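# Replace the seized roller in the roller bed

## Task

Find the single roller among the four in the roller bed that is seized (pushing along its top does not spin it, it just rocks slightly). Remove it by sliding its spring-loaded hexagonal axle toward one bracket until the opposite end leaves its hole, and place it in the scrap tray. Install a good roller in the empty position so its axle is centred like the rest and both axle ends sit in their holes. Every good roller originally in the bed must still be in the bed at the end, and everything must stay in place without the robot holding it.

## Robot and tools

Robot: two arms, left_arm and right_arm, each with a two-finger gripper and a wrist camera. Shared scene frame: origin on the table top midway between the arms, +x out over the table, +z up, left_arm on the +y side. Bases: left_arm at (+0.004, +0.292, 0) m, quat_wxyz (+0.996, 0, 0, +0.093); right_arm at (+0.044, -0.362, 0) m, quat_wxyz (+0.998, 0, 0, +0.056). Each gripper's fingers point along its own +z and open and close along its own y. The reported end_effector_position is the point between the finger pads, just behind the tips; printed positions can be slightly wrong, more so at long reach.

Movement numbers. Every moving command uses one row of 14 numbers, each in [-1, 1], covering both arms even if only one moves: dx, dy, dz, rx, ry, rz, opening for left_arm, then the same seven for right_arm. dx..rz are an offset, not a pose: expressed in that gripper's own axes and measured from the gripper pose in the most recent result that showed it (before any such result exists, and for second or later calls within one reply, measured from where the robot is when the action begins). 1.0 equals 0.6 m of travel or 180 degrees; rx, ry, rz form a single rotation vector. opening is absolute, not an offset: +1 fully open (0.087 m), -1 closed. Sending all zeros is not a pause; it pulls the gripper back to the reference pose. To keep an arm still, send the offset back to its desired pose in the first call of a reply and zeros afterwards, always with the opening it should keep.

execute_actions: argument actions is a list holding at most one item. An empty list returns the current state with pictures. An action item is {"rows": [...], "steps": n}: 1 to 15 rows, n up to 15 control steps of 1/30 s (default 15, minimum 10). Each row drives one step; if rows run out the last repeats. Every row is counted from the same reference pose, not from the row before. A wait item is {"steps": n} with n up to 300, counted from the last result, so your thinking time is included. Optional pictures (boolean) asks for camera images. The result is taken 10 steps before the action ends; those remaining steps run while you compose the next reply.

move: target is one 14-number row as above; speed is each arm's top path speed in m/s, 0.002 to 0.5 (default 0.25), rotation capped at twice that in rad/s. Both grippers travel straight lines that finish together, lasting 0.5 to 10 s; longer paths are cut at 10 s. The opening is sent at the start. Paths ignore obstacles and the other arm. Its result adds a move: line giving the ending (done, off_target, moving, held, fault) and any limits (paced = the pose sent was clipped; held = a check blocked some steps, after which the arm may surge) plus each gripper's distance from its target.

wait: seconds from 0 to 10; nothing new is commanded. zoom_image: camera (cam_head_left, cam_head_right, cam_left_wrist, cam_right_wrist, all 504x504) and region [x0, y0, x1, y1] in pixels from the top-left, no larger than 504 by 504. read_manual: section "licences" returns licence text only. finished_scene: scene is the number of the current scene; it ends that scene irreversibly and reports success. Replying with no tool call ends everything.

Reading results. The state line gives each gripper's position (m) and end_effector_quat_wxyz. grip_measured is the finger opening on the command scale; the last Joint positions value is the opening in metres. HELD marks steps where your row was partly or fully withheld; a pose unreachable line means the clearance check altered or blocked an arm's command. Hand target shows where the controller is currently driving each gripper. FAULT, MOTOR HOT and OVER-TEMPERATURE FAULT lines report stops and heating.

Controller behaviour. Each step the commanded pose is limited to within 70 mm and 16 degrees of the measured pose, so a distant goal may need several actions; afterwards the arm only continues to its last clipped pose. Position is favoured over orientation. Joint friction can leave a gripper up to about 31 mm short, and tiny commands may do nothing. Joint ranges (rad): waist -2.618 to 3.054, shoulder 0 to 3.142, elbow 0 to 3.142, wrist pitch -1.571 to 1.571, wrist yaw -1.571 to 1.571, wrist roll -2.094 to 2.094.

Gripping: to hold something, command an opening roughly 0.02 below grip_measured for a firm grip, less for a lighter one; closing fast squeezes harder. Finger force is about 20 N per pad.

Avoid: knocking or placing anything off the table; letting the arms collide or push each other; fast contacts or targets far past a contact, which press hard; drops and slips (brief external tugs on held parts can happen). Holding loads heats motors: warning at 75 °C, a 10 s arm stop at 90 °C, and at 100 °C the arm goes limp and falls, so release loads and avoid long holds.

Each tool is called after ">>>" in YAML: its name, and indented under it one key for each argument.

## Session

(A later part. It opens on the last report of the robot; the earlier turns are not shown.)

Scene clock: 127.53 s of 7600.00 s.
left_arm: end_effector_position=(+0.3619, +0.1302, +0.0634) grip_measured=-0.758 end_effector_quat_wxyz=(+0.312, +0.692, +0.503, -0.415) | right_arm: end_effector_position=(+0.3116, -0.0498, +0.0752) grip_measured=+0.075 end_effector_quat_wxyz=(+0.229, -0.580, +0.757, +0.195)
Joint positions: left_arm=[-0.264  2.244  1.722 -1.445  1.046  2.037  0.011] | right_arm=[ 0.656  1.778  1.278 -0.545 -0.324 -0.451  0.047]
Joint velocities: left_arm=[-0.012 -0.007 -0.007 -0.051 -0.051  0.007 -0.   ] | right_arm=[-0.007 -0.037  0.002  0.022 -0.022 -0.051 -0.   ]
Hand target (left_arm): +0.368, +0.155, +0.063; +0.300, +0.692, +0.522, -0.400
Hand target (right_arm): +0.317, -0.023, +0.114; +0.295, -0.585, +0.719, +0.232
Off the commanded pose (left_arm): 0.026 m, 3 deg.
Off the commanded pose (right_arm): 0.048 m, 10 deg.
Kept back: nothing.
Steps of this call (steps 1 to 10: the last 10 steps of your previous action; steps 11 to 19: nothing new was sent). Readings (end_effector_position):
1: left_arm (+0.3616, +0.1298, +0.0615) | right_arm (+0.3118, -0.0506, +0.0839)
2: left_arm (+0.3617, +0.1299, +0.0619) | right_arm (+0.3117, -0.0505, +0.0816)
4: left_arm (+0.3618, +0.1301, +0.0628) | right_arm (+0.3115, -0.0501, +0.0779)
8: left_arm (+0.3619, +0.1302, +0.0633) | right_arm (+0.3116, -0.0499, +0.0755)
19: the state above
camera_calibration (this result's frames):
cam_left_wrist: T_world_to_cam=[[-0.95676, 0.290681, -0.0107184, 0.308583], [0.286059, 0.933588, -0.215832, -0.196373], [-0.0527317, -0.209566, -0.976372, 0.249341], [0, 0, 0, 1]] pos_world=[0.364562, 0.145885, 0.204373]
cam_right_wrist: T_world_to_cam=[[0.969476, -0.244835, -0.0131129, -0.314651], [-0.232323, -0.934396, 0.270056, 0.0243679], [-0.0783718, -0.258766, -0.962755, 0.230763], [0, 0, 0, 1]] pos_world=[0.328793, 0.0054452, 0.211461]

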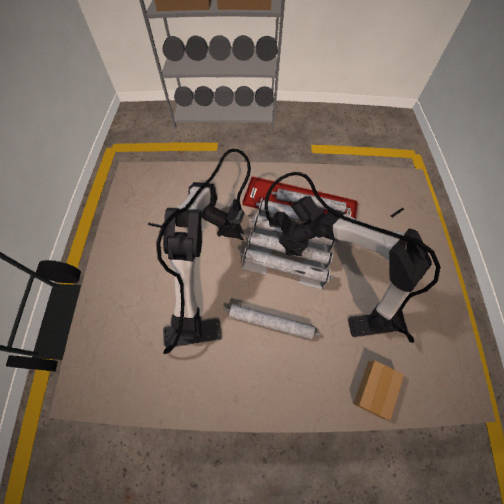

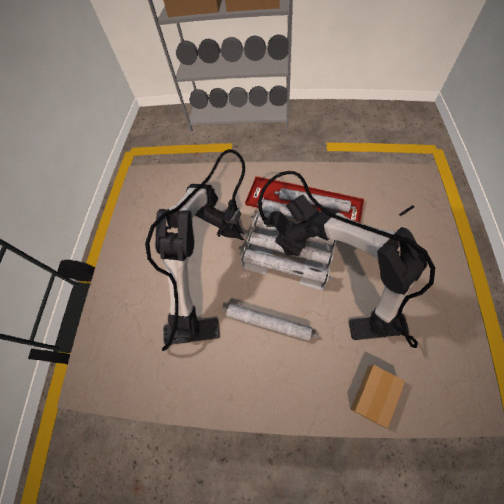

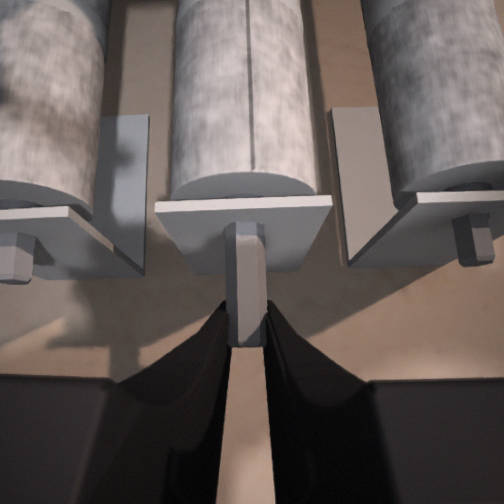

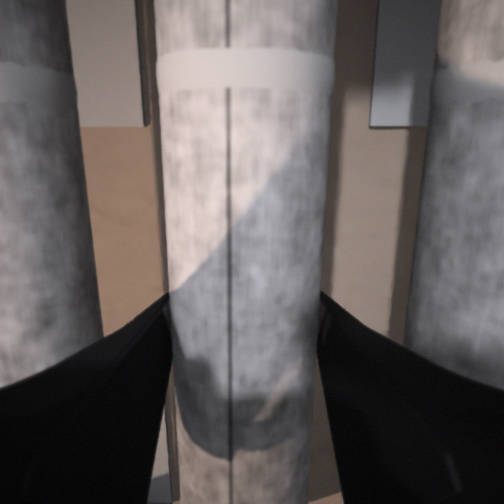

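>>> execute_actions:
  actions:
    - {"rows":[[0.02,0,-0.038,0,0.012,0,-0.8,-0.080,0.001,-0.029,0.003,-0.050,-0.023,0.03],[0.02,0,-0.038,0,0.012,0,-0.8,-0.084,-0.002,-0.035,0.003,-0.050,-0.025,0.03],[0.02,0,-0.038,0,0.012,0,-0.8,-0.087,-0.004,-0.040,0.003,-0.050,-0.027,0.03]],"steps":15}

>>> wait:
  seconds: 0.3

Scene clock: 128.70 s of 7600.00 s.
left_arm: end_effector_position=(+0.3617, +0.1301, +0.0626) grip_measured=-0.758 end_effector_quat_wxyz=(+0.310, +0.694, +0.498, -0.418) | right_arm: end_effector_position=(+0.3119, -0.0502, +0.0782) grip_measured=+0.075 end_effector_quat_wxyz=(+0.232, -0.583, +0.754, +0.193)
Joint positions: left_arm=[-0.264  2.258  1.737 -1.468  1.045  2.061  0.011] | right_arm=[ 0.656  1.77   1.278 -0.547 -0.323 -0.458  0.047]
Joint velocities: left_arm=[ 0.012  0.051  0.037 -0.095 -0.051  0.081  0.001] | right_arm=[-0.007 -0.051  0.007  0.022  0.007 -0.139 -0.001]
joint sent to its limit (left arm) — the command would take joint 6 (wrist roll) past its upper limit, so that joint was sent only as far as its limit.
Steps of this call (steps 1 to 30: nothing new was sent; steps 31 to 35: the first 5 steps of this action). Readings (end_effector_position):
31: left_arm (+0.3621, +0.1302, +0.0634) | right_arm (+0.3116, -0.0499, +0.0756)
32: left_arm (+0.3620, +0.1302, +0.0632) | right_arm (+0.3115, -0.0500, +0.0760)
34: left_arm (+0.3618, +0.1301, +0.0627) | right_arm (+0.3118, -0.0502, +0.0777)
35: the state above

Scene clock: 129.33 s of 7600.00 s.
left_arm: end_effector_position=(+0.3617, +0.1300, +0.0626) grip_measured=-0.758 end_effector_quat_wxyz=(+0.311, +0.695, +0.495, -0.418) | right_arm: end_effector_position=(+0.3121, -0.0503, +0.0785) grip_measured=+0.075 end_effector_quat_wxyz=(+0.233, -0.584, +0.754, +0.193)
Joint positions: left_arm=[-0.264  2.26   1.74  -1.474  1.045  2.072  0.011] | right_arm=[ 0.656  1.769  1.278 -0.547 -0.322 -0.46   0.047]
Joint velocities: left_arm=[-0.017 -0.012 -0.012 -0.066 -0.022 -0.066 -0.001] | right_arm=[-0.012 -0.002 -0.002 -0.066  0.037 -0.022  0.   ]
Hand target (left_arm): +0.369, +0.154, +0.063; +0.302, +0.698, +0.511, -0.400
Hand target (right_arm): +0.321, -0.026, +0.125; +0.298, -0.594, +0.712, +0.224
Off the commanded pose (left_arm): 0.026 m, 3 deg.
Off the commanded pose (right_arm): 0.055 m, 10 deg.
joint sent to its limit (left arm) — the command would take joint 6 (wrist roll) past its upper limit, so that joint was sent only as far as its limit.
Kept back: nothing.
Steps of this call (steps 1 to 10: the last 10 steps of your previous action; steps 11 to 19: nothing new was sent). Readings (end_effector_position):
1: left_arm (+0.3617, +0.1301, +0.0626) | right_arm (+0.3120, -0.0503, +0.0785)
2: left_arm (+0.3618, +0.1300, +0.0626) | right_arm (+0.3120, -0.0503, +0.0785)
4: left_arm (+0.3617, +0.1300, +0.0626) | right_arm (+0.3121, -0.0503, +0.0785)
8: left_arm (+0.3617, +0.1300, +0.0626) | right_arm (+0.3121, -0.0503, +0.0785)
19: the state above
camera_calibration (this result's frames):
cam_left_wrist: T_world_to_cam=[[-0.951713, 0.306594, -0.0155902, 0.304882], [0.302339, 0.927281, -0.220775, -0.201069], [-0.0532318, -0.214828, -0.9752, 0.249331], [0, 0, 0, 1]] pos_world=[0.364223, 0.146536, 0.20351]
cam_right_wrist: T_world_to_cam=[[0.971023, -0.23897, -0.00276638, -0.316229], [-0.229692, -0.936397, 0.265333, 0.0226084], [-0.0659968, -0.257009, -0.964153, 0.230162], [0, 0, 0, 1]] pos_world=[0.327449, 0.00475495, 0.215038]

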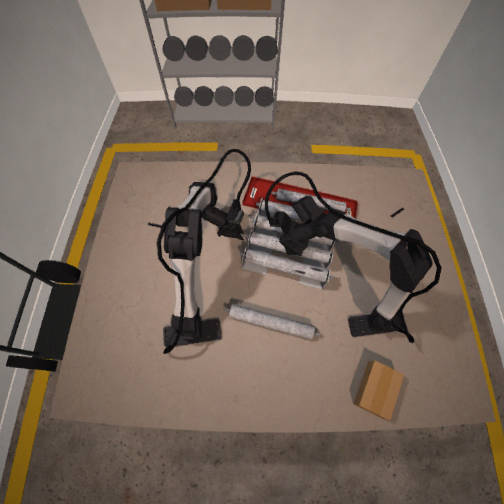

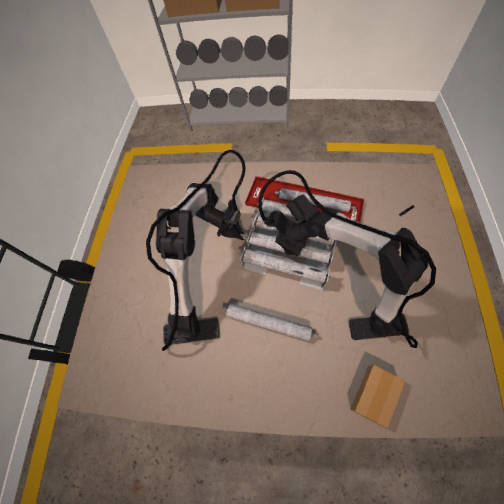

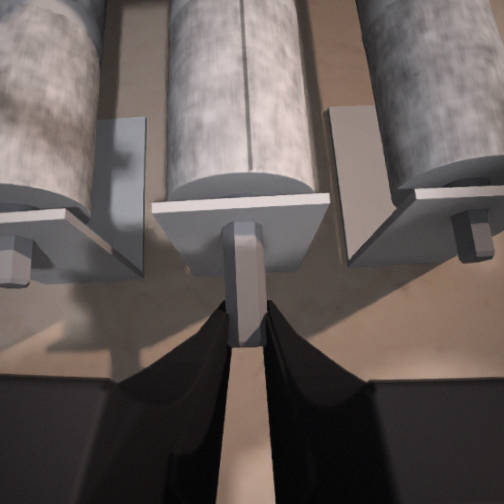

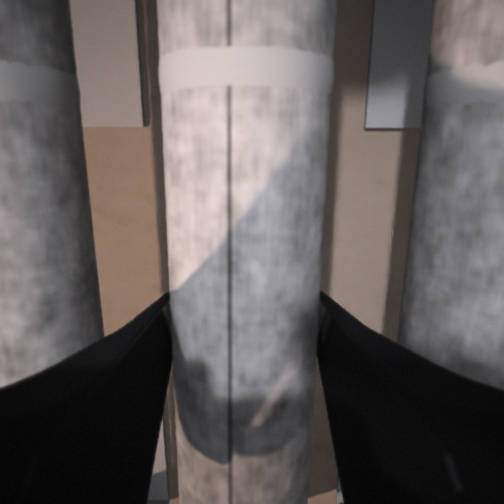

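>>> execute_actions:
  actions:
    - {"rows":[[0.016,0,-0.030,0,0,0,-0.8,-0.084,-0.003,-0.035,0.001,-0.048,-0.024,0.03],[0.012,0,-0.022,0,0,0,-0.8,-0.084,-0.003,-0.035,0.001,-0.048,-0.024,0.03],[0.008,0,-0.015,0,0,0,-0.8,-0.084,-0.003,-0.035,0.001,-0.048,-0.024,0.03],[0.004,0,-0.008,0,0,0,-0.8,-0.084,-0.003,-0.035,0.001,-0.048,-0.024,0.03],[0,0,0,0,0,0,-0.8,-0.084,-0.003,-0.035,0.001,-0.048,-0.024,0.03],[-0.004,0,0.007,0,0,0,-0.8,-0.084,-0.003,-0.035,0.001,-0.048,-0.024,0.03],[-0.006,0,0.011,0,0,0,-0.8,-0.084,-0.003,-0.035,0.001,-0.048,-0.024,0.03],[-0.006,0,0.011,0,0,0,-0.8,-0.084,-0.003,-0.035,0.001,-0.048,-0.024,0.03],[-0.006,0,0.011,0,0,0,-0.8,-0.084,-0.003,-0.035,0.001,-0.048,-0.024,0.03],[-0.006,0,0.011,0,0,0,-0.8,-0.084,-0.003,-0.035,0.001,-0.048,-0.024,0.03],[-0.006,0,0.011,0,0,0,-0.8,-0.084,-0.003,-0.035,0.001,-0.048,-0.024,0.03],[-0.006,0,0.011,0,0,0,-0.8,-0.084,-0.003,-0.035,0.001,-0.048,-0.024,0.03],[-0.006,0,0.011,0,0,0,-0.6,-0.084,-0.003,-0.035,0.001,-0.048,-0.024,0.03],[-0.006,0,0.011,0,0,0,-0.3,-0.084,-0.003,-0.035,0.001,-0.048,-0.024,0.03]],"steps":15}

>>> wait:
  seconds: 0.3

>>> zoom_image:
  camera: "cam_head_right"
  region: [280, 210, 370, 300]

Scene clock: 131.03 s of 7600.00 s.
left_arm: end_effector_position=(+0.3615, +0.1290, +0.0628) grip_measured=-0.758 end_effector_quat_wxyz=(+0.311, +0.696, +0.494, -0.418) | right_arm: end_effector_position=(+0.3121, -0.0503, +0.0785) grip_measured=+0.075 end_effector_quat_wxyz=(+0.233, -0.584, +0.754, +0.193)
Joint positions: left_arm=[-0.266  2.26   1.74  -1.474  1.047  2.072  0.011] | right_arm=[ 0.656  1.769  1.278 -0.547 -0.322 -0.46   0.047]
Joint velocities: left_arm=[-0.037  0.007  0.037  0.037 -0.007 -0.022 -0.001] | right_arm=[ 0.012 -0.012 -0.012 -0.022  0.081  0.007 -0.001]
Steps of this call (steps 1 to 46: nothing new was sent; steps 47 to 51: the first 5 steps of this action). Readings (end_effector_position):
47: left_arm (+0.3618, +0.1299, +0.0627) | right_arm (+0.3121, -0.0503, +0.0785)
48: left_arm (+0.3618, +0.1298, +0.0628) | right_arm (+0.3121, -0.0503, +0.0785)
50: left_arm (+0.3616, +0.1294, +0.0628) | right_arm (+0.3121, -0.0503, +0.0785)
51: the state above

Scene clock: 131.67 s of 7600.00 s.
left_arm: end_effector_position=(+0.3632, +0.1255, +0.0613) grip_measured=-0.300 end_effector_quat_wxyz=(+0.311, +0.697, +0.495, -0.416) | right_arm: end_effector_position=(+0.3122, -0.0502, +0.0788) grip_measured=+0.075 end_effector_quat_wxyz=(+0.233, -0.584, +0.754, +0.193)
Joint positions: left_arm=[-0.276  2.26   1.738 -1.449  1.047  2.048  0.031] | right_arm=[ 0.656  1.769  1.279 -0.548 -0.322 -0.46   0.047]
Joint velocities: left_arm=[ 0.012 -0.002 -0.002 -0.007 -0.051  0.022  0.   ] | right_arm=[ 0.007 -0.007  0.007 -0.081  0.081 -0.037 -0.001]
Hand target (left_arm): +0.359, +0.123, +0.063; +0.311, +0.695, +0.495, -0.418
Hand target (right_arm): +0.320, -0.026, +0.125; +0.298, -0.595, +0.712, +0.224
Off the commanded pose (left_arm): 0.005 m, 0 deg.
Off the commanded pose (right_arm): 0.054 m, 10 deg.
Kept back: nothing.
Steps of this call (steps 1 to 10: the last 10 steps of your previous action; steps 11 to 19: nothing new was sent). Readings (end_effector_position):
1: left_arm (+0.3613, +0.1280, +0.0627) | right_arm (+0.3121, -0.0503, +0.0785)
2: left_arm (+0.3606, +0.1261, +0.0624) | right_arm (+0.3121, -0.0503, +0.0785)
4: left_arm (+0.3605, +0.1259, +0.0622) | right_arm (+0.3122, -0.0502, +0.0788)
8: left_arm (+0.3607, +0.1259, +0.0621) | right_arm (+0.3122, -0.0502, +0.0788)
19: the state above
camera_calibration (this result's frames):
cam_left_wrist: T_world_to_cam=[[-0.951711, 0.306486, -0.0176638, 0.307746], [0.302891, 0.928056, -0.216724, -0.198212], [-0.0500299, -0.211609, -0.976073, 0.245626], [0, 0, 0, 1]] pos_world=[0.365211, 0.141609, 0.202227]
cam_right_wrist: T_world_to_cam=[[0.971099, -0.238666, -0.0023437, -0.316371], [-0.22953, -0.936527, 0.265017, 0.0226228], [-0.0654455, -0.25682, -0.964241, 0.230346], [0, 0, 0, 1]] pos_world=[0.327495, 0.00483726, 0.215372]

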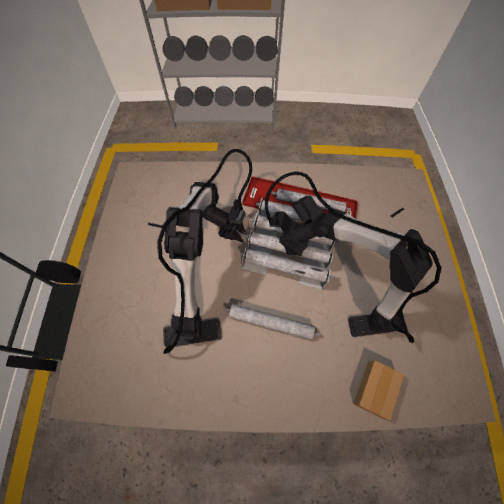

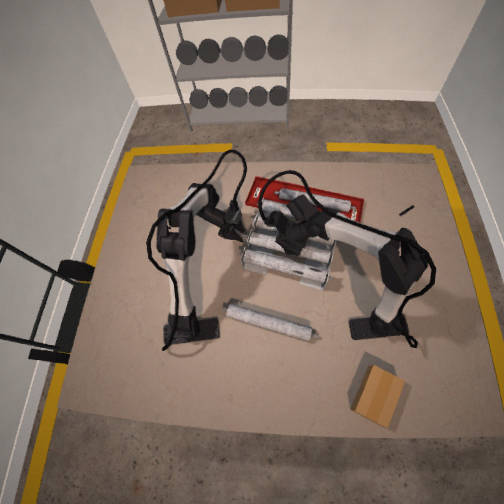

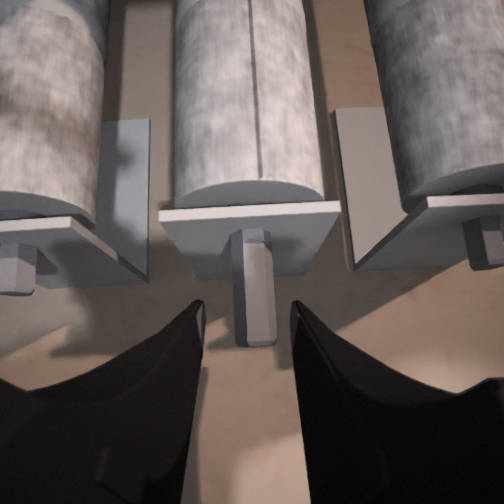

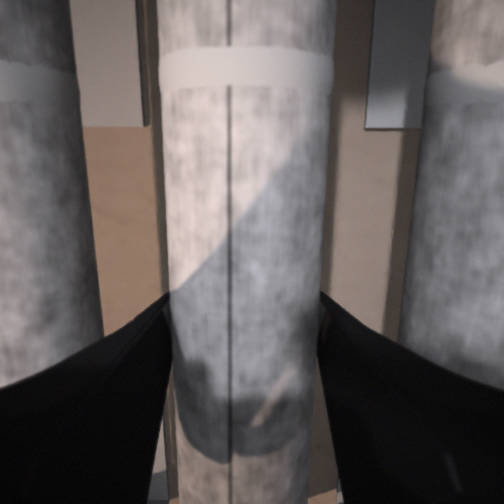

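Region (280, 210, 370, 300) of cam_head_right's 504x504 image, scaled by 5.600, with more detail than that image has.

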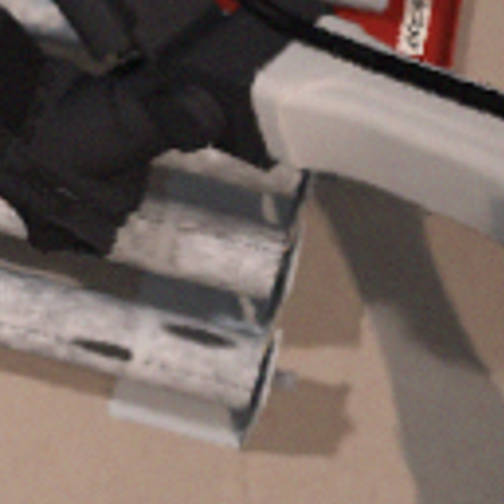

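>>> execute_actions:
  actions:
    - {"rows":[[0,0,0,0,0,0,-0.3,-0.082,-0.003,-0.032,0.001,-0.048,-0.024,0.03],[0,0,0,0,0,0,-0.3,-0.080,-0.003,-0.029,0.001,-0.048,-0.024,0.03],[0,0,0,0,0,0,-0.3,-0.078,-0.003,-0.026,0.001,-0.049,-0.024,0.03],[0,0,0,0,0,0,-0.3,-0.076,-0.003,-0.023,0.001,-0.049,-0.024,0.03],[0,0,0,0,0,0,-0.3,-0.074,-0.003,-0.020,0.001,-0.050,-0.024,0.03],[0,0,0,0,0,0,-0.3,-0.072,-0.003,-0.017,0.001,-0.050,-0.024,0.03],[0,0,0,0,0,0,-0.3,-0.07,-0.003,-0.014,0.001,-0.051,-0.024,0.03],[0,0,0,0,0,0,-0.3,-0.068,-0.003,-0.011,0.001,-0.051,-0.024,0.03]],"steps":15}

>>> wait:
  seconds: 0.3

Scene clock: 132.77 s of 7600.00 s.
left_arm: end_effector_position=(+0.3634, +0.1255, +0.0612) grip_measured=-0.300 end_effector_quat_wxyz=(+0.311, +0.697, +0.495, -0.416) | right_arm: end_effector_position=(+0.3123, -0.0501, +0.0789) grip_measured=+0.075 end_effector_quat_wxyz=(+0.233, -0.584, +0.753, +0.193)
Joint positions: left_arm=[-0.276  2.26   1.738 -1.448  1.047  2.048  0.031] | right_arm=[ 0.656  1.769  1.279 -0.547 -0.322 -0.46   0.047]
Joint velocities: left_arm=[ 0.007  0.007 -0.017  0.037  0.037 -0.022  0.001] | right_arm=[-0.002  0.007 -0.012  0.007 -0.051 -0.095 -0.   ]
Steps of this call (steps 1 to 28: nothing new was sent; steps 29 to 33: the first 5 steps of this action). Readings (end_effector_position):
29: left_arm (+0.3634, +0.1255, +0.0612) | right_arm (+0.3122, -0.0502, +0.0788)
30: left_arm (+0.3634, +0.1255, +0.0612) | right_arm (+0.3122, -0.0502, +0.0788)
32: left_arm (+0.3634, +0.1255, +0.0612) | right_arm (+0.3123, -0.0502, +0.0788)
33: the state above

Scene clock: 133.40 s of 7600.00 s.
left_arm: end_effector_position=(+0.3634, +0.1255, +0.0612) grip_measured=-0.300 end_effector_quat_wxyz=(+0.311, +0.697, +0.495, -0.416) | right_arm: end_effector_position=(+0.3123, -0.0501, +0.0780) grip_measured=+0.075 end_effector_quat_wxyz=(+0.234, -0.584, +0.753, +0.193)
Joint positions: left_arm=[-0.276  2.26   1.738 -1.448  1.047  2.048  0.031] | right_arm=[ 0.656  1.769  1.275 -0.542 -0.322 -0.46   0.047]
Joint velocities: left_arm=[ 0.007  0.007  0.007 -0.022  0.037 -0.022 -0.   ] | right_arm=[-0.012 -0.002  0.007  0.066  0.066  0.022  0.001]
Hand target (left_arm): +0.363, +0.126, +0.061; +0.311, +0.697, +0.495, -0.416
Hand target (right_arm): +0.320, -0.025, +0.110; +0.299, -0.595, +0.711, +0.226
Off the commanded pose (left_arm): 0.000 m, 0 deg.
Off the commanded pose (right_arm): 0.042 m, 10 deg.
Kept back: nothing.
Steps of this call (steps 1 to 10: the last 10 steps of your previous action; steps 11 to 19: nothing new was sent). Readings (end_effector_position):
1: left_arm (+0.3634, +0.1255, +0.0612) | right_arm (+0.3123, -0.0501, +0.0789)
2: left_arm (+0.3634, +0.1255, +0.0612) | right_arm (+0.3123, -0.0502, +0.0785)
4: left_arm (+0.3634, +0.1255, +0.0612) | right_arm (+0.3123, -0.0501, +0.0780)
8: left_arm (+0.3634, +0.1255, +0.0612) | right_arm (+0.3123, -0.0501, +0.0780)
19: the state above
camera_calibration (this result's frames):
cam_left_wrist: T_world_to_cam=[[-0.95169, 0.306484, -0.0187801, 0.308014], [0.303137, 0.928034, -0.216474, -0.198375], [-0.0489174, -0.21171, -0.976108, 0.245178], [0, 0, 0, 1]] pos_world=[0.365262, 0.141604, 0.202162]
cam_right_wrist: T_world_to_cam=[[0.971147, -0.238475, -0.00181014, -0.31642], [-0.229578, -0.936914, 0.263603, 0.0230544], [-0.0645586, -0.255581, -0.96463, 0.229445], [0, 0, 0, 1]] pos_world=[0.327396, 0.00478358, 0.21468]

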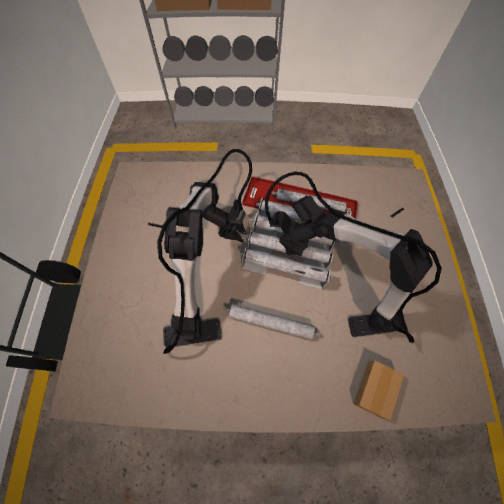

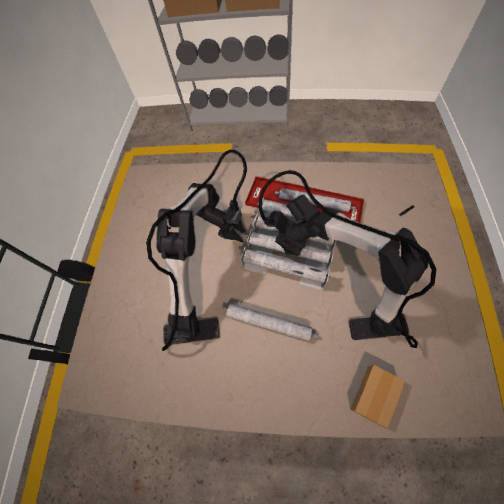

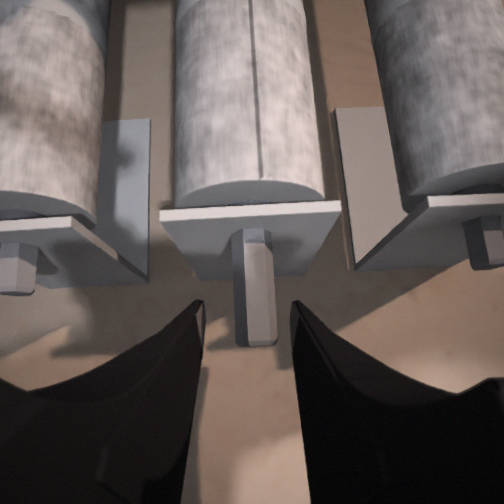

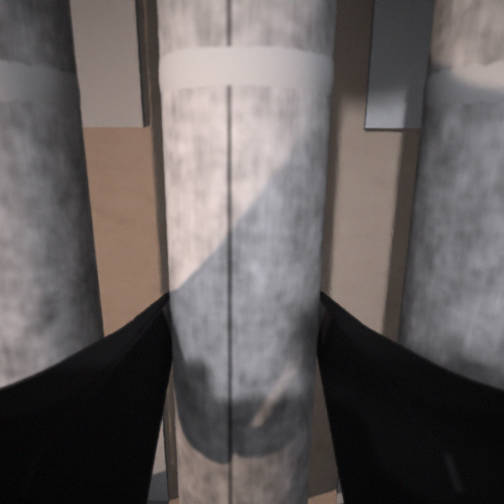

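>>> execute_actions:
  actions:
    - {"rows":[[0,0,0,0,0,0,-0.3,-0.067,-0.003,-0.010,0.001,-0.051,-0.024,0.03],[0,0,0,0,0,0,-0.3,-0.066,-0.003,-0.008,0.001,-0.051,-0.024,0.03],[0,0,0,0,0,0,-0.3,-0.065,-0.003,-0.006,0.001,-0.051,-0.024,0.03],[0,0,0,0,0,0,-0.3,-0.064,-0.003,-0.004,0.001,-0.051,-0.024,0.03],[0,0,0,0,0,0,-0.3,-0.063,-0.003,-0.002,0.001,-0.051,-0.024,0.03]],"steps":15}

>>> wait:
  seconds: 0.3

Scene clock: 133.97 s of 7600.00 s.
left_arm: end_effector_position=(+0.3634, +0.1255, +0.0612) grip_measured=-0.300 end_effector_quat_wxyz=(+0.311, +0.697, +0.495, -0.416) | right_arm: end_effector_position=(+0.3122, -0.0501, +0.0777) grip_measured=+0.075 end_effector_quat_wxyz=(+0.236, -0.584, +0.752, +0.194)
Joint positions: left_arm=[-0.276  2.26   1.738 -1.448  1.047  2.048  0.031] | right_arm=[ 0.656  1.765  1.266 -0.532 -0.323 -0.46   0.047]
Joint velocities: left_arm=[ 0.007 -0.007  0.002 -0.022 -0.037 -0.037  0.   ] | right_arm=[ 0.002 -0.032 -0.061  0.066 -0.022 -0.037  0.   ]
Steps of this call (steps 1 to 12: nothing new was sent; steps 13 to 17: the first 5 steps of this action). Readings (end_effector_position):
13: left_arm (+0.3634, +0.1255, +0.0612) | right_arm (+0.3123, -0.0500, +0.0781)
14: left_arm (+0.3634, +0.1255, +0.0612) | right_arm (+0.3122, -0.0501, +0.0777)
16: left_arm (+0.3634, +0.1255, +0.0612) | right_arm (+0.3122, -0.0501, +0.0778)
17: the state above

Scene clock: 134.60 s of 7600.00 s.
left_arm: end_effector_position=(+0.3634, +0.1255, +0.0612) grip_measured=-0.300 end_effector_quat_wxyz=(+0.311, +0.697, +0.495, -0.416) | right_arm: end_effector_position=(+0.3124, -0.0500, +0.0761) grip_measured=+0.075 end_effector_quat_wxyz=(+0.238, -0.584, +0.751, +0.193)
Joint positions: left_arm=[-0.276  2.26   1.738 -1.448  1.047  2.048  0.031] | right_arm=[ 0.656  1.764  1.258 -0.52  -0.322 -0.462  0.047]
Joint velocities: left_arm=[-0.012 -0.012  0.022 -0.007 -0.051  0.051  0.001] | right_arm=[ 0.017  0.002  0.002  0.037  0.051 -0.022  0.   ]
Hand target (left_arm): +0.363, +0.125, +0.061; +0.311, +0.697, +0.495, -0.416
Hand target (right_arm): +0.320, -0.024, +0.103; +0.299, -0.595, +0.711, +0.226
Off the commanded pose (left_arm): 0.000 m, 0 deg.
Off the commanded pose (right_arm): 0.039 m, 10 deg.
Kept back: nothing.
Steps of this call (steps 1 to 10: the last 10 steps of your previous action; steps 11 to 19: nothing new was sent). Readings (end_effector_position):
1: left_arm (+0.3634, +0.1255, +0.0612) | right_arm (+0.3122, -0.0501, +0.0774)
2: left_arm (+0.3634, +0.1255, +0.0612) | right_arm (+0.3123, -0.0500, +0.0771)
4: left_arm (+0.3634, +0.1255, +0.0612) | right_arm (+0.3125, -0.0499, +0.0765)
8: left_arm (+0.3634, +0.1255, +0.0612) | right_arm (+0.3124, -0.0500, +0.0761)
19: the state above
camera_calibration (this result's frames):
cam_left_wrist: T_world_to_cam=[[-0.95169, 0.306484, -0.0187801, 0.308014], [0.303137, 0.928034, -0.216474, -0.198375], [-0.0489174, -0.21171, -0.976108, 0.245178], [0, 0, 0, 1]] pos_world=[0.365262, 0.141604, 0.202162]
cam_right_wrist: T_world_to_cam=[[0.971361, -0.237577, 0.00393215, -0.317035], [-0.230652, -0.938812, 0.255795, 0.0245594], [-0.0570796, -0.249376, -0.966723, 0.225757], [0, 0, 0, 1]] pos_world=[0.326506, 0.00403491, 0.213209]

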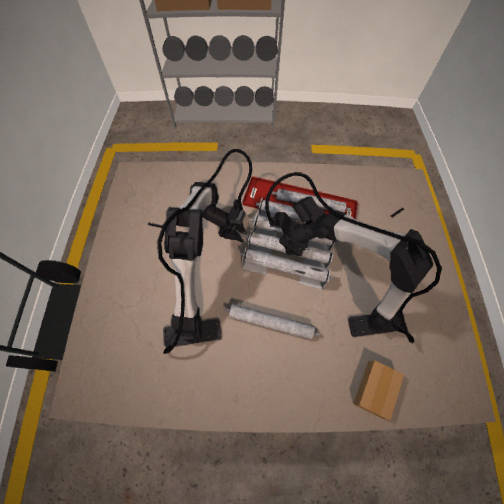

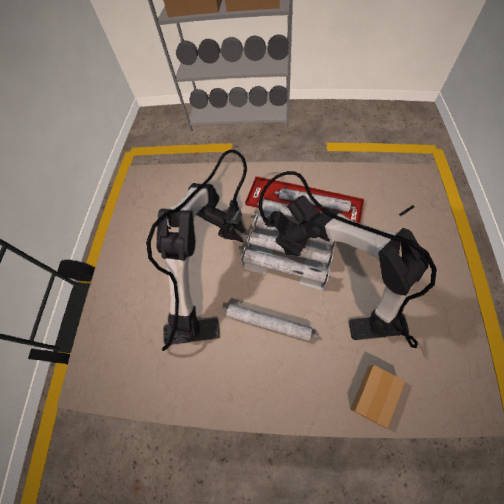

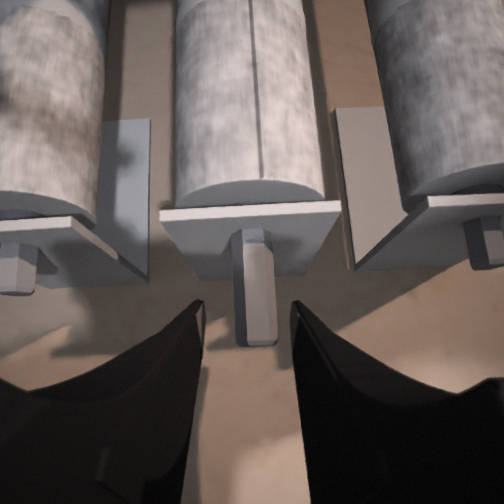

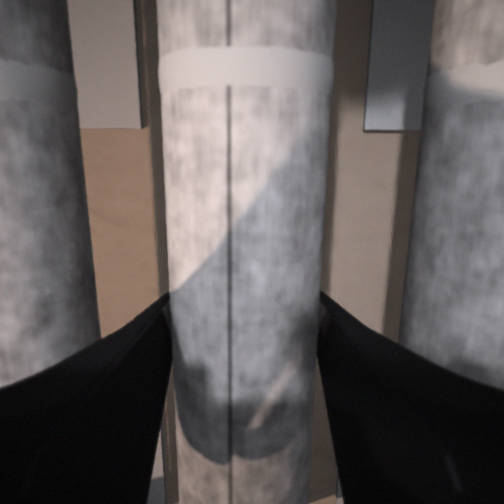

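>>> execute_actions:
  actions:
    - {"rows":[[0,0,0,0,0,0,-0.3,-0.064,-0.003,-0.004,0.0,-0.049,-0.024,0.03],[0,0,0,0,0,0,-0.3,-0.063,-0.003,-0.002,0.0,-0.049,-0.024,0.03],[0,0,0,0,0,0,-0.3,-0.062,-0.003,0.0,0.0,-0.049,-0.024,0.03],[0,0,0,0,0,0,-0.3,-0.061,-0.003,0.002,0.0,-0.049,-0.024,0.03]],"steps":15}

>>> wait:
  seconds: 0.3

Scene clock: 135.27 s of 7600.00 s.
left_arm: end_effector_position=(+0.3634, +0.1255, +0.0612) grip_measured=-0.300 end_effector_quat_wxyz=(+0.311, +0.697, +0.495, -0.416) | right_arm: end_effector_position=(+0.3126, -0.0500, +0.0749) grip_measured=+0.075 end_effector_quat_wxyz=(+0.239, -0.585, +0.751, +0.193)
Joint positions: left_arm=[-0.276  2.26   1.738 -1.448  1.047  2.048  0.031] | right_arm=[ 0.656  1.764  1.252 -0.513 -0.322 -0.464  0.047]
Joint velocities: left_arm=[-0.037 -0.032 -0.012 -0.007 -0.037 -0.022  0.   ] | right_arm=[ 0.022  0.012 -0.046  0.051  0.037 -0.051  0.001]
Steps of this call (steps 1 to 15: nothing new was sent; steps 16 to 20: the first 5 steps of this action). Readings (end_effector_position):
16: left_arm (+0.3634, +0.1255, +0.0612) | right_arm (+0.3125, -0.0499, +0.0761)
17: left_arm (+0.3634, +0.1255, +0.0612) | right_arm (+0.3125, -0.0499, +0.0761)
19: left_arm (+0.3634, +0.1255, +0.0612) | right_arm (+0.3124, -0.0500, +0.0753)
20: the state above

Scene clock: 135.90 s of 7600.00 s.
left_arm: end_effector_position=(+0.3634, +0.1255, +0.0612) grip_measured=-0.300 end_effector_quat_wxyz=(+0.311, +0.697, +0.495, -0.416) | right_arm: end_effector_position=(+0.3126, -0.0500, +0.0746) grip_measured=+0.075 end_effector_quat_wxyz=(+0.240, -0.585, +0.750, +0.193)
Joint positions: left_arm=[-0.276  2.26   1.738 -1.448  1.047  2.048  0.031] | right_arm=[ 0.656  1.764  1.251 -0.511 -0.322 -0.465  0.047]
Joint velocities: left_arm=[-0.022  0.002 -0.007 -0.022  0.007  0.051 -0.002] | right_arm=[ 0.007  0.012 -0.002 -0.066 -0.007 -0.022 -0.   ]
Hand target (left_arm): +0.363, +0.125, +0.061; +0.311, +0.697, +0.495, -0.416
Hand target (right_arm): +0.320, -0.024, +0.099; +0.300, -0.597, +0.709, +0.226
Off the commanded pose (left_arm): 0.000 m, 0 deg.
Off the commanded pose (right_arm): 0.038 m, 10 deg.
Kept back: nothing.
Steps of this call (steps 1 to 10: the last 10 steps of your previous action; steps 11 to 19: nothing new was sent). Readings (end_effector_position):
1: left_arm (+0.3634, +0.1255, +0.0612) | right_arm (+0.3125, -0.0500, +0.0745)
2: left_arm (+0.3634, +0.1255, +0.0612) | right_arm (+0.3126, -0.0500, +0.0746)
4: left_arm (+0.3634, +0.1255, +0.0612) | right_arm (+0.3126, -0.0500, +0.0746)
8: left_arm (+0.3634, +0.1255, +0.0612) | right_arm (+0.3126, -0.0500, +0.0746)
19: the state above
camera_calibration (this result's frames):
cam_left_wrist: T_world_to_cam=[[-0.95169, 0.306484, -0.0187801, 0.308014], [0.303137, 0.928034, -0.216474, -0.198375], [-0.0489174, -0.21171, -0.976108, 0.245178], [0, 0, 0, 1]] pos_world=[0.365262, 0.141604, 0.202162]
cam_right_wrist: T_world_to_cam=[[0.971998, -0.234878, 0.00716276, -0.317498], [-0.228954, -0.939741, 0.253902, 0.0245498], [-0.0529048, -0.248432, -0.967204, 0.22305], [0, 0, 0, 1]] pos_world=[0.326029, 0.00390994, 0.211776]

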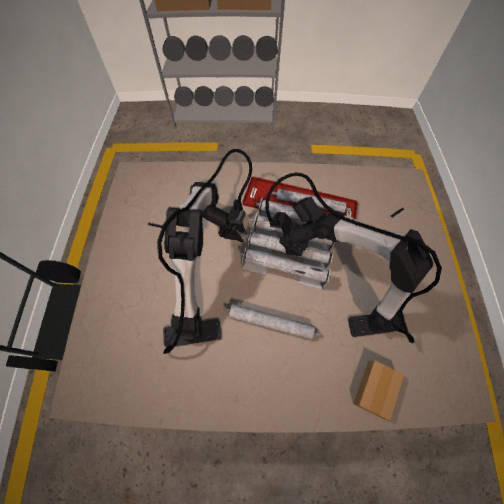

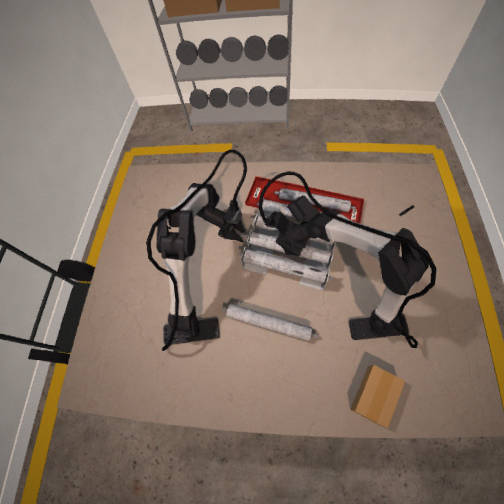

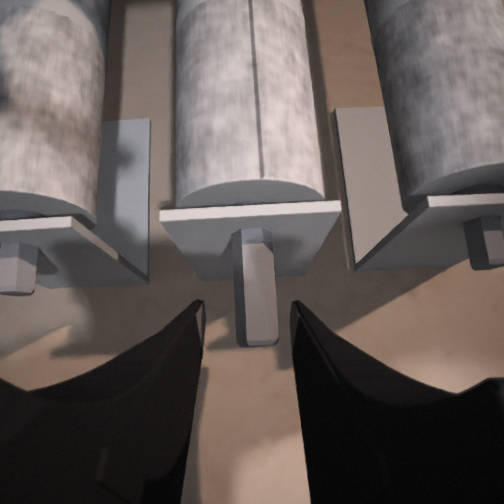

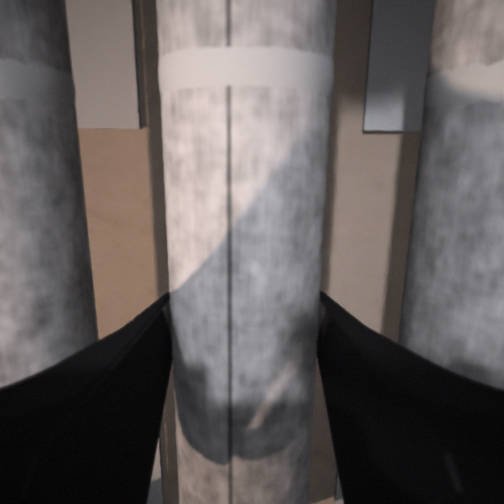

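Continue a bit more.

>>> execute_actions:
  actions:
    - {"rows":[[0,0,0,0,0,0,-0.3,-0.062,-0.003,0.001,0.0,-0.048,-0.022,0.03],[0,0,0,0,0,0,-0.3,-0.061,-0.003,0.003,0.0,-0.048,-0.022,0.03],[0,0,0,0,0,0,-0.3,-0.06,-0.003,0.005,0.0,-0.048,-0.022,0.03],[0,0,0,0,0,0,-0.3,-0.059,-0.003,0.007,0.0,-0.048,-0.022,0.03]],"steps":15}

>>> wait:
  seconds: 0.3

>>> zoom_image:
  camera: "cam_head_right"
  region: [300, 225, 360, 295]

Scene clock: 136.73 s of 7600.00 s.
left_arm: end_effector_position=(+0.3634, +0.1255, +0.0612) grip_measured=-0.300 end_effector_quat_wxyz=(+0.311, +0.697, +0.495, -0.416) | right_arm: end_effector_position=(+0.3127, -0.0499, +0.0746) grip_measured=+0.075 end_effector_quat_wxyz=(+0.240, -0.585, +0.750, +0.193)
Joint positions: left_arm=[-0.276  2.26   1.738 -1.448  1.047  2.048  0.031] | right_arm=[ 0.656  1.764  1.251 -0.51  -0.322 -0.465  0.047]
Joint velocities: left_arm=[ 0.007  0.007  0.012  0.007  0.051  0.022 -0.001] | right_arm=[-0.012 -0.007 -0.017  0.007 -0.066  0.007  0.   ]
Steps of this call (steps 1 to 20: nothing new was sent; steps 21 to 25: the first 5 steps of this action). Readings (end_effector_position):
21: left_arm (+0.3634, +0.1255, +0.0612) | right_arm (+0.3126, -0.0500, +0.0746)
22: left_arm (+0.3634, +0.1255, +0.0612) | right_arm (+0.3126, -0.0500, +0.0746)
24: left_arm (+0.3634, +0.1255, +0.0612) | right_arm (+0.3127, -0.0499, +0.0746)
25: the state above

Scene clock: 137.37 s of 7600.00 s.
left_arm: end_effector_position=(+0.3634, +0.1255, +0.0612) grip_measured=-0.300 end_effector_quat_wxyz=(+0.311, +0.697, +0.495, -0.416) | right_arm: end_effector_position=(+0.3127, -0.0499, +0.0746) grip_measured=+0.075 end_effector_quat_wxyz=(+0.240, -0.585, +0.750, +0.193)
Joint positions: left_arm=[-0.276  2.26   1.738 -1.448  1.047  2.048  0.031] | right_arm=[ 0.656  1.764  1.251 -0.51  -0.322 -0.465  0.047]
Joint velocities: left_arm=[ 0.017 -0.012 -0.012 -0.11   0.022 -0.037 -0.   ] | right_arm=[-0.002 -0.037 -0.012  0.022 -0.081 -0.022  0.   ]
Hand target (left_arm): +0.363, +0.125, +0.061; +0.311, +0.697, +0.495, -0.416
Hand target (right_arm): +0.320, -0.023, +0.094; +0.299, -0.596, +0.710, +0.225
Off the commanded pose (left_arm): 0.000 m, 0 deg.
Off the commanded pose (right_arm): 0.036 m, 9 deg.
Kept back: nothing.
Steps of this call (steps 1 to 10: the last 10 steps of your previous action; steps 11 to 19: nothing new was sent). Readings (end_effector_position):
1: left_arm (+0.3634, +0.1255, +0.0612) | right_arm (+0.3127, -0.0499, +0.0746)
2: left_arm (+0.3634, +0.1255, +0.0612) | right_arm (+0.3127, -0.0499, +0.0746)
4: left_arm (+0.3634, +0.1255, +0.0612) | right_arm (+0.3127, -0.0499, +0.0746)
8: left_arm (+0.3634, +0.1255, +0.0612) | right_arm (+0.3127, -0.0499, +0.0746)
19: the state above
camera_calibration (this result's frames):
cam_left_wrist: T_world_to_cam=[[-0.95169, 0.306484, -0.0187801, 0.308014], [0.303137, 0.928034, -0.216474, -0.198375], [-0.0489174, -0.21171, -0.976108, 0.245178], [0, 0, 0, 1]] pos_world=[0.365262, 0.141604, 0.202162]
cam_right_wrist: T_world_to_cam=[[0.971996, -0.23488, 0.00736689, -0.31756], [-0.229024, -0.939809, 0.25359, 0.0246538], [-0.0526396, -0.248175, -0.967284, 0.22304], [0, 0, 0, 1]] pos_world=[0.326054, 0.00393452, 0.211831]

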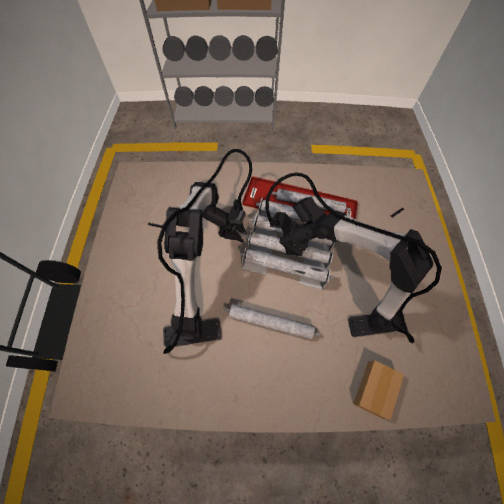

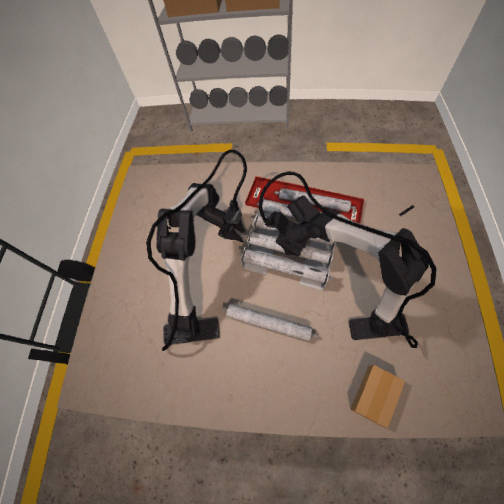

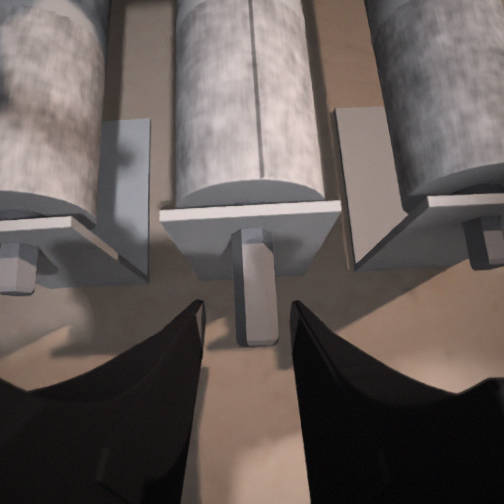

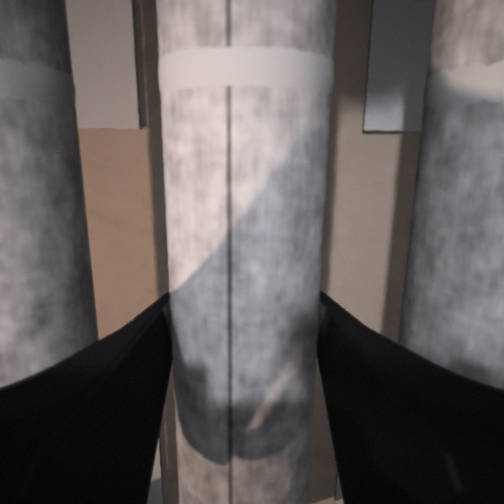

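Region (300, 225, 360, 295) of cam_head_right's 504x504 image, scaled by 7.200, with more detail than that image has; it fills the left 432 columns of this view, and the rest is white.

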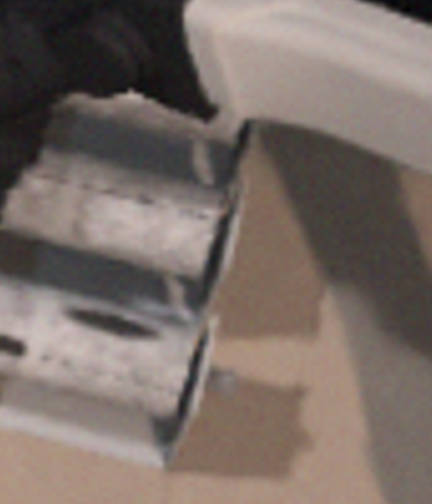

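>>> execute_actions:
  actions:
    - {"rows":[[0,0,0,0,0,0,-0.3,-0.064,-0.008,-0.002,0.003,-0.048,-0.028,0.03],[0,0,0,0,0,0,-0.3,-0.066,-0.014,-0.006,0.006,-0.048,-0.036,0.03]],"steps":15}

>>> wait:
  seconds: 0.3

Scene clock: 137.93 s of 7600.00 s.
left_arm: end_effector_position=(+0.3634, +0.1255, +0.0612) grip_measured=-0.300 end_effector_quat_wxyz=(+0.311, +0.697, +0.495, -0.416) | right_arm: end_effector_position=(+0.3131, -0.0501, +0.0745) grip_measured=+0.075 end_effector_quat_wxyz=(+0.241, -0.587, +0.748, +0.192)
Joint positions: left_arm=[-0.276  2.26   1.738 -1.448  1.047  2.048  0.031] | right_arm=[ 0.656  1.764  1.251 -0.51  -0.321 -0.471  0.047]
Joint velocities: left_arm=[-0.012  0.012 -0.002  0.051 -0.007  0.022  0.   ] | right_arm=[ 0.017 -0.017  0.017 -0.051 -0.022 -0.037 -0.   ]
Steps of this call (steps 1 to 12: nothing new was sent; steps 13 to 17: the first 5 steps of this action). Readings (end_effector_position):
13: left_arm (+0.3634, +0.1255, +0.0612) | right_arm (+0.3128, -0.0500, +0.0746)
14: left_arm (+0.3634, +0.1255, +0.0612) | right_arm (+0.3130, -0.0501, +0.0746)
16: left_arm (+0.3634, +0.1255, +0.0612) | right_arm (+0.3131, -0.0501, +0.0745)
17: the state above

Scene clock: 138.57 s of 7600.00 s.
left_arm: end_effector_position=(+0.3634, +0.1255, +0.0612) grip_measured=-0.300 end_effector_quat_wxyz=(+0.311, +0.697, +0.495, -0.416) | right_arm: end_effector_position=(+0.3131, -0.0501, +0.0745) grip_measured=+0.075 end_effector_quat_wxyz=(+0.241, -0.587, +0.748, +0.192)
Joint positions: left_arm=[-0.276  2.26   1.738 -1.448  1.047  2.048  0.031] | right_arm=[ 0.656  1.764  1.251 -0.51  -0.321 -0.471  0.047]
Joint velocities: left_arm=[ 0.007 -0.007 -0.002 -0.007 -0.022  0.037  0.   ] | right_arm=[ 0.012 -0.027  0.002  0.007  0.037 -0.007 -0.   ]
Hand target (left_arm): +0.363, +0.125, +0.061; +0.311, +0.697, +0.495, -0.416
Hand target (right_arm): +0.327, -0.026, +0.103; +0.310, -0.609, +0.699, +0.212
Off the commanded pose (left_arm): 0.000 m, 0 deg.
Off the commanded pose (right_arm): 0.041 m, 11 deg.
Kept back: nothing.
Steps of this call (steps 1 to 10: the last 10 steps of your previous action; steps 11 to 19: nothing new was sent). Readings (end_effector_position):
1: left_arm (+0.3634, +0.1255, +0.0612) | right_arm (+0.3131, -0.0501, +0.0745)
2: left_arm (+0.3634, +0.1255, +0.0612) | right_arm (+0.3131, -0.0501, +0.0745)
4: left_arm (+0.3634, +0.1255, +0.0612) | right_arm (+0.3131, -0.0501, +0.0745)
8: left_arm (+0.3634, +0.1255, +0.0612) | right_arm (+0.3131, -0.0501, +0.0745)
19: the state above
camera_calibration (this result's frames):
cam_left_wrist: T_world_to_cam=[[-0.95169, 0.306484, -0.0187801, 0.308014], [0.303137, 0.928034, -0.216474, -0.198375], [-0.0489174, -0.21171, -0.976108, 0.245178], [0, 0, 0, 1]] pos_world=[0.365262, 0.141604, 0.202162]
cam_right_wrist: T_world_to_cam=[[0.97297, -0.230634, 0.0117673, -0.318412], [-0.225989, -0.940412, 0.254075, 0.0235632], [-0.047532, -0.249866, -0.967113, 0.221281], [0, 0, 0, 1]] pos_world=[0.325648, 0.00401317, 0.211764]

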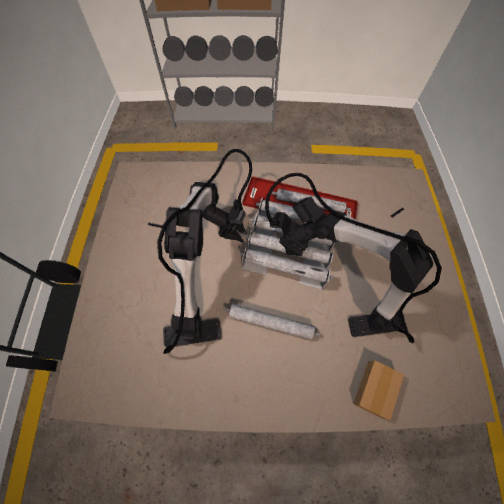

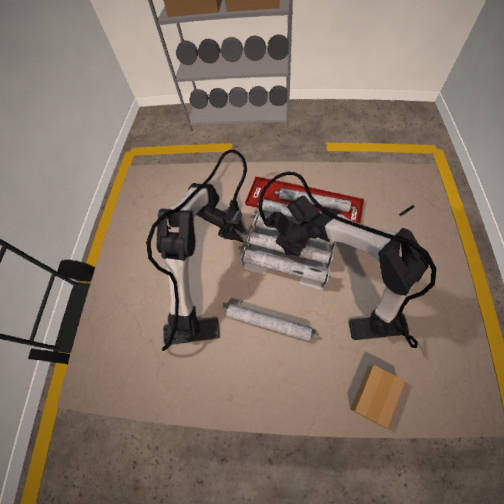

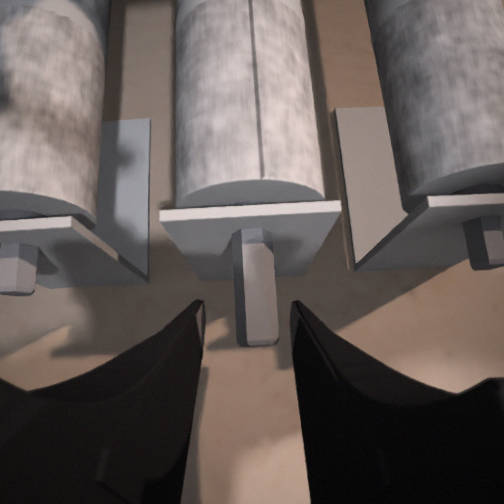

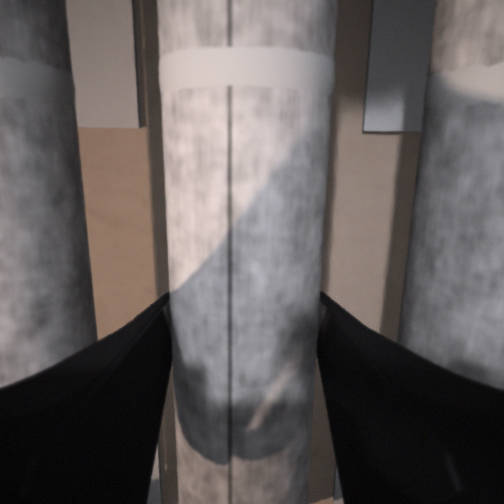

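>>> zoom_image:
  camera: "cam_right_wrist"
  region: [40, 0, 200, 300]

>>> zoom_image:
  camera: "cam_right_wrist"
  region: [300, 0, 460, 300]

Region (40, 0, 200, 300) of cam_right_wrist's 504x504 image, scaled by 1.680, with more detail than that image has; it fills the left 269 columns of this view, and the rest is white.

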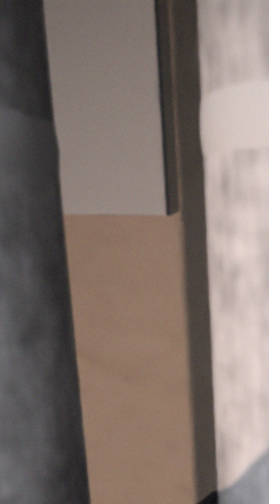

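Region (300, 0, 460, 300) of cam_right_wrist's 504x504 image, scaled by 1.680, with more detail than that image has; it fills the left 269 columns of this view, and the rest is white.

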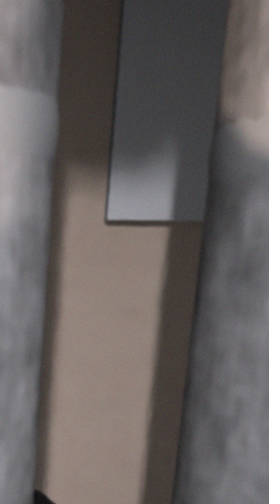

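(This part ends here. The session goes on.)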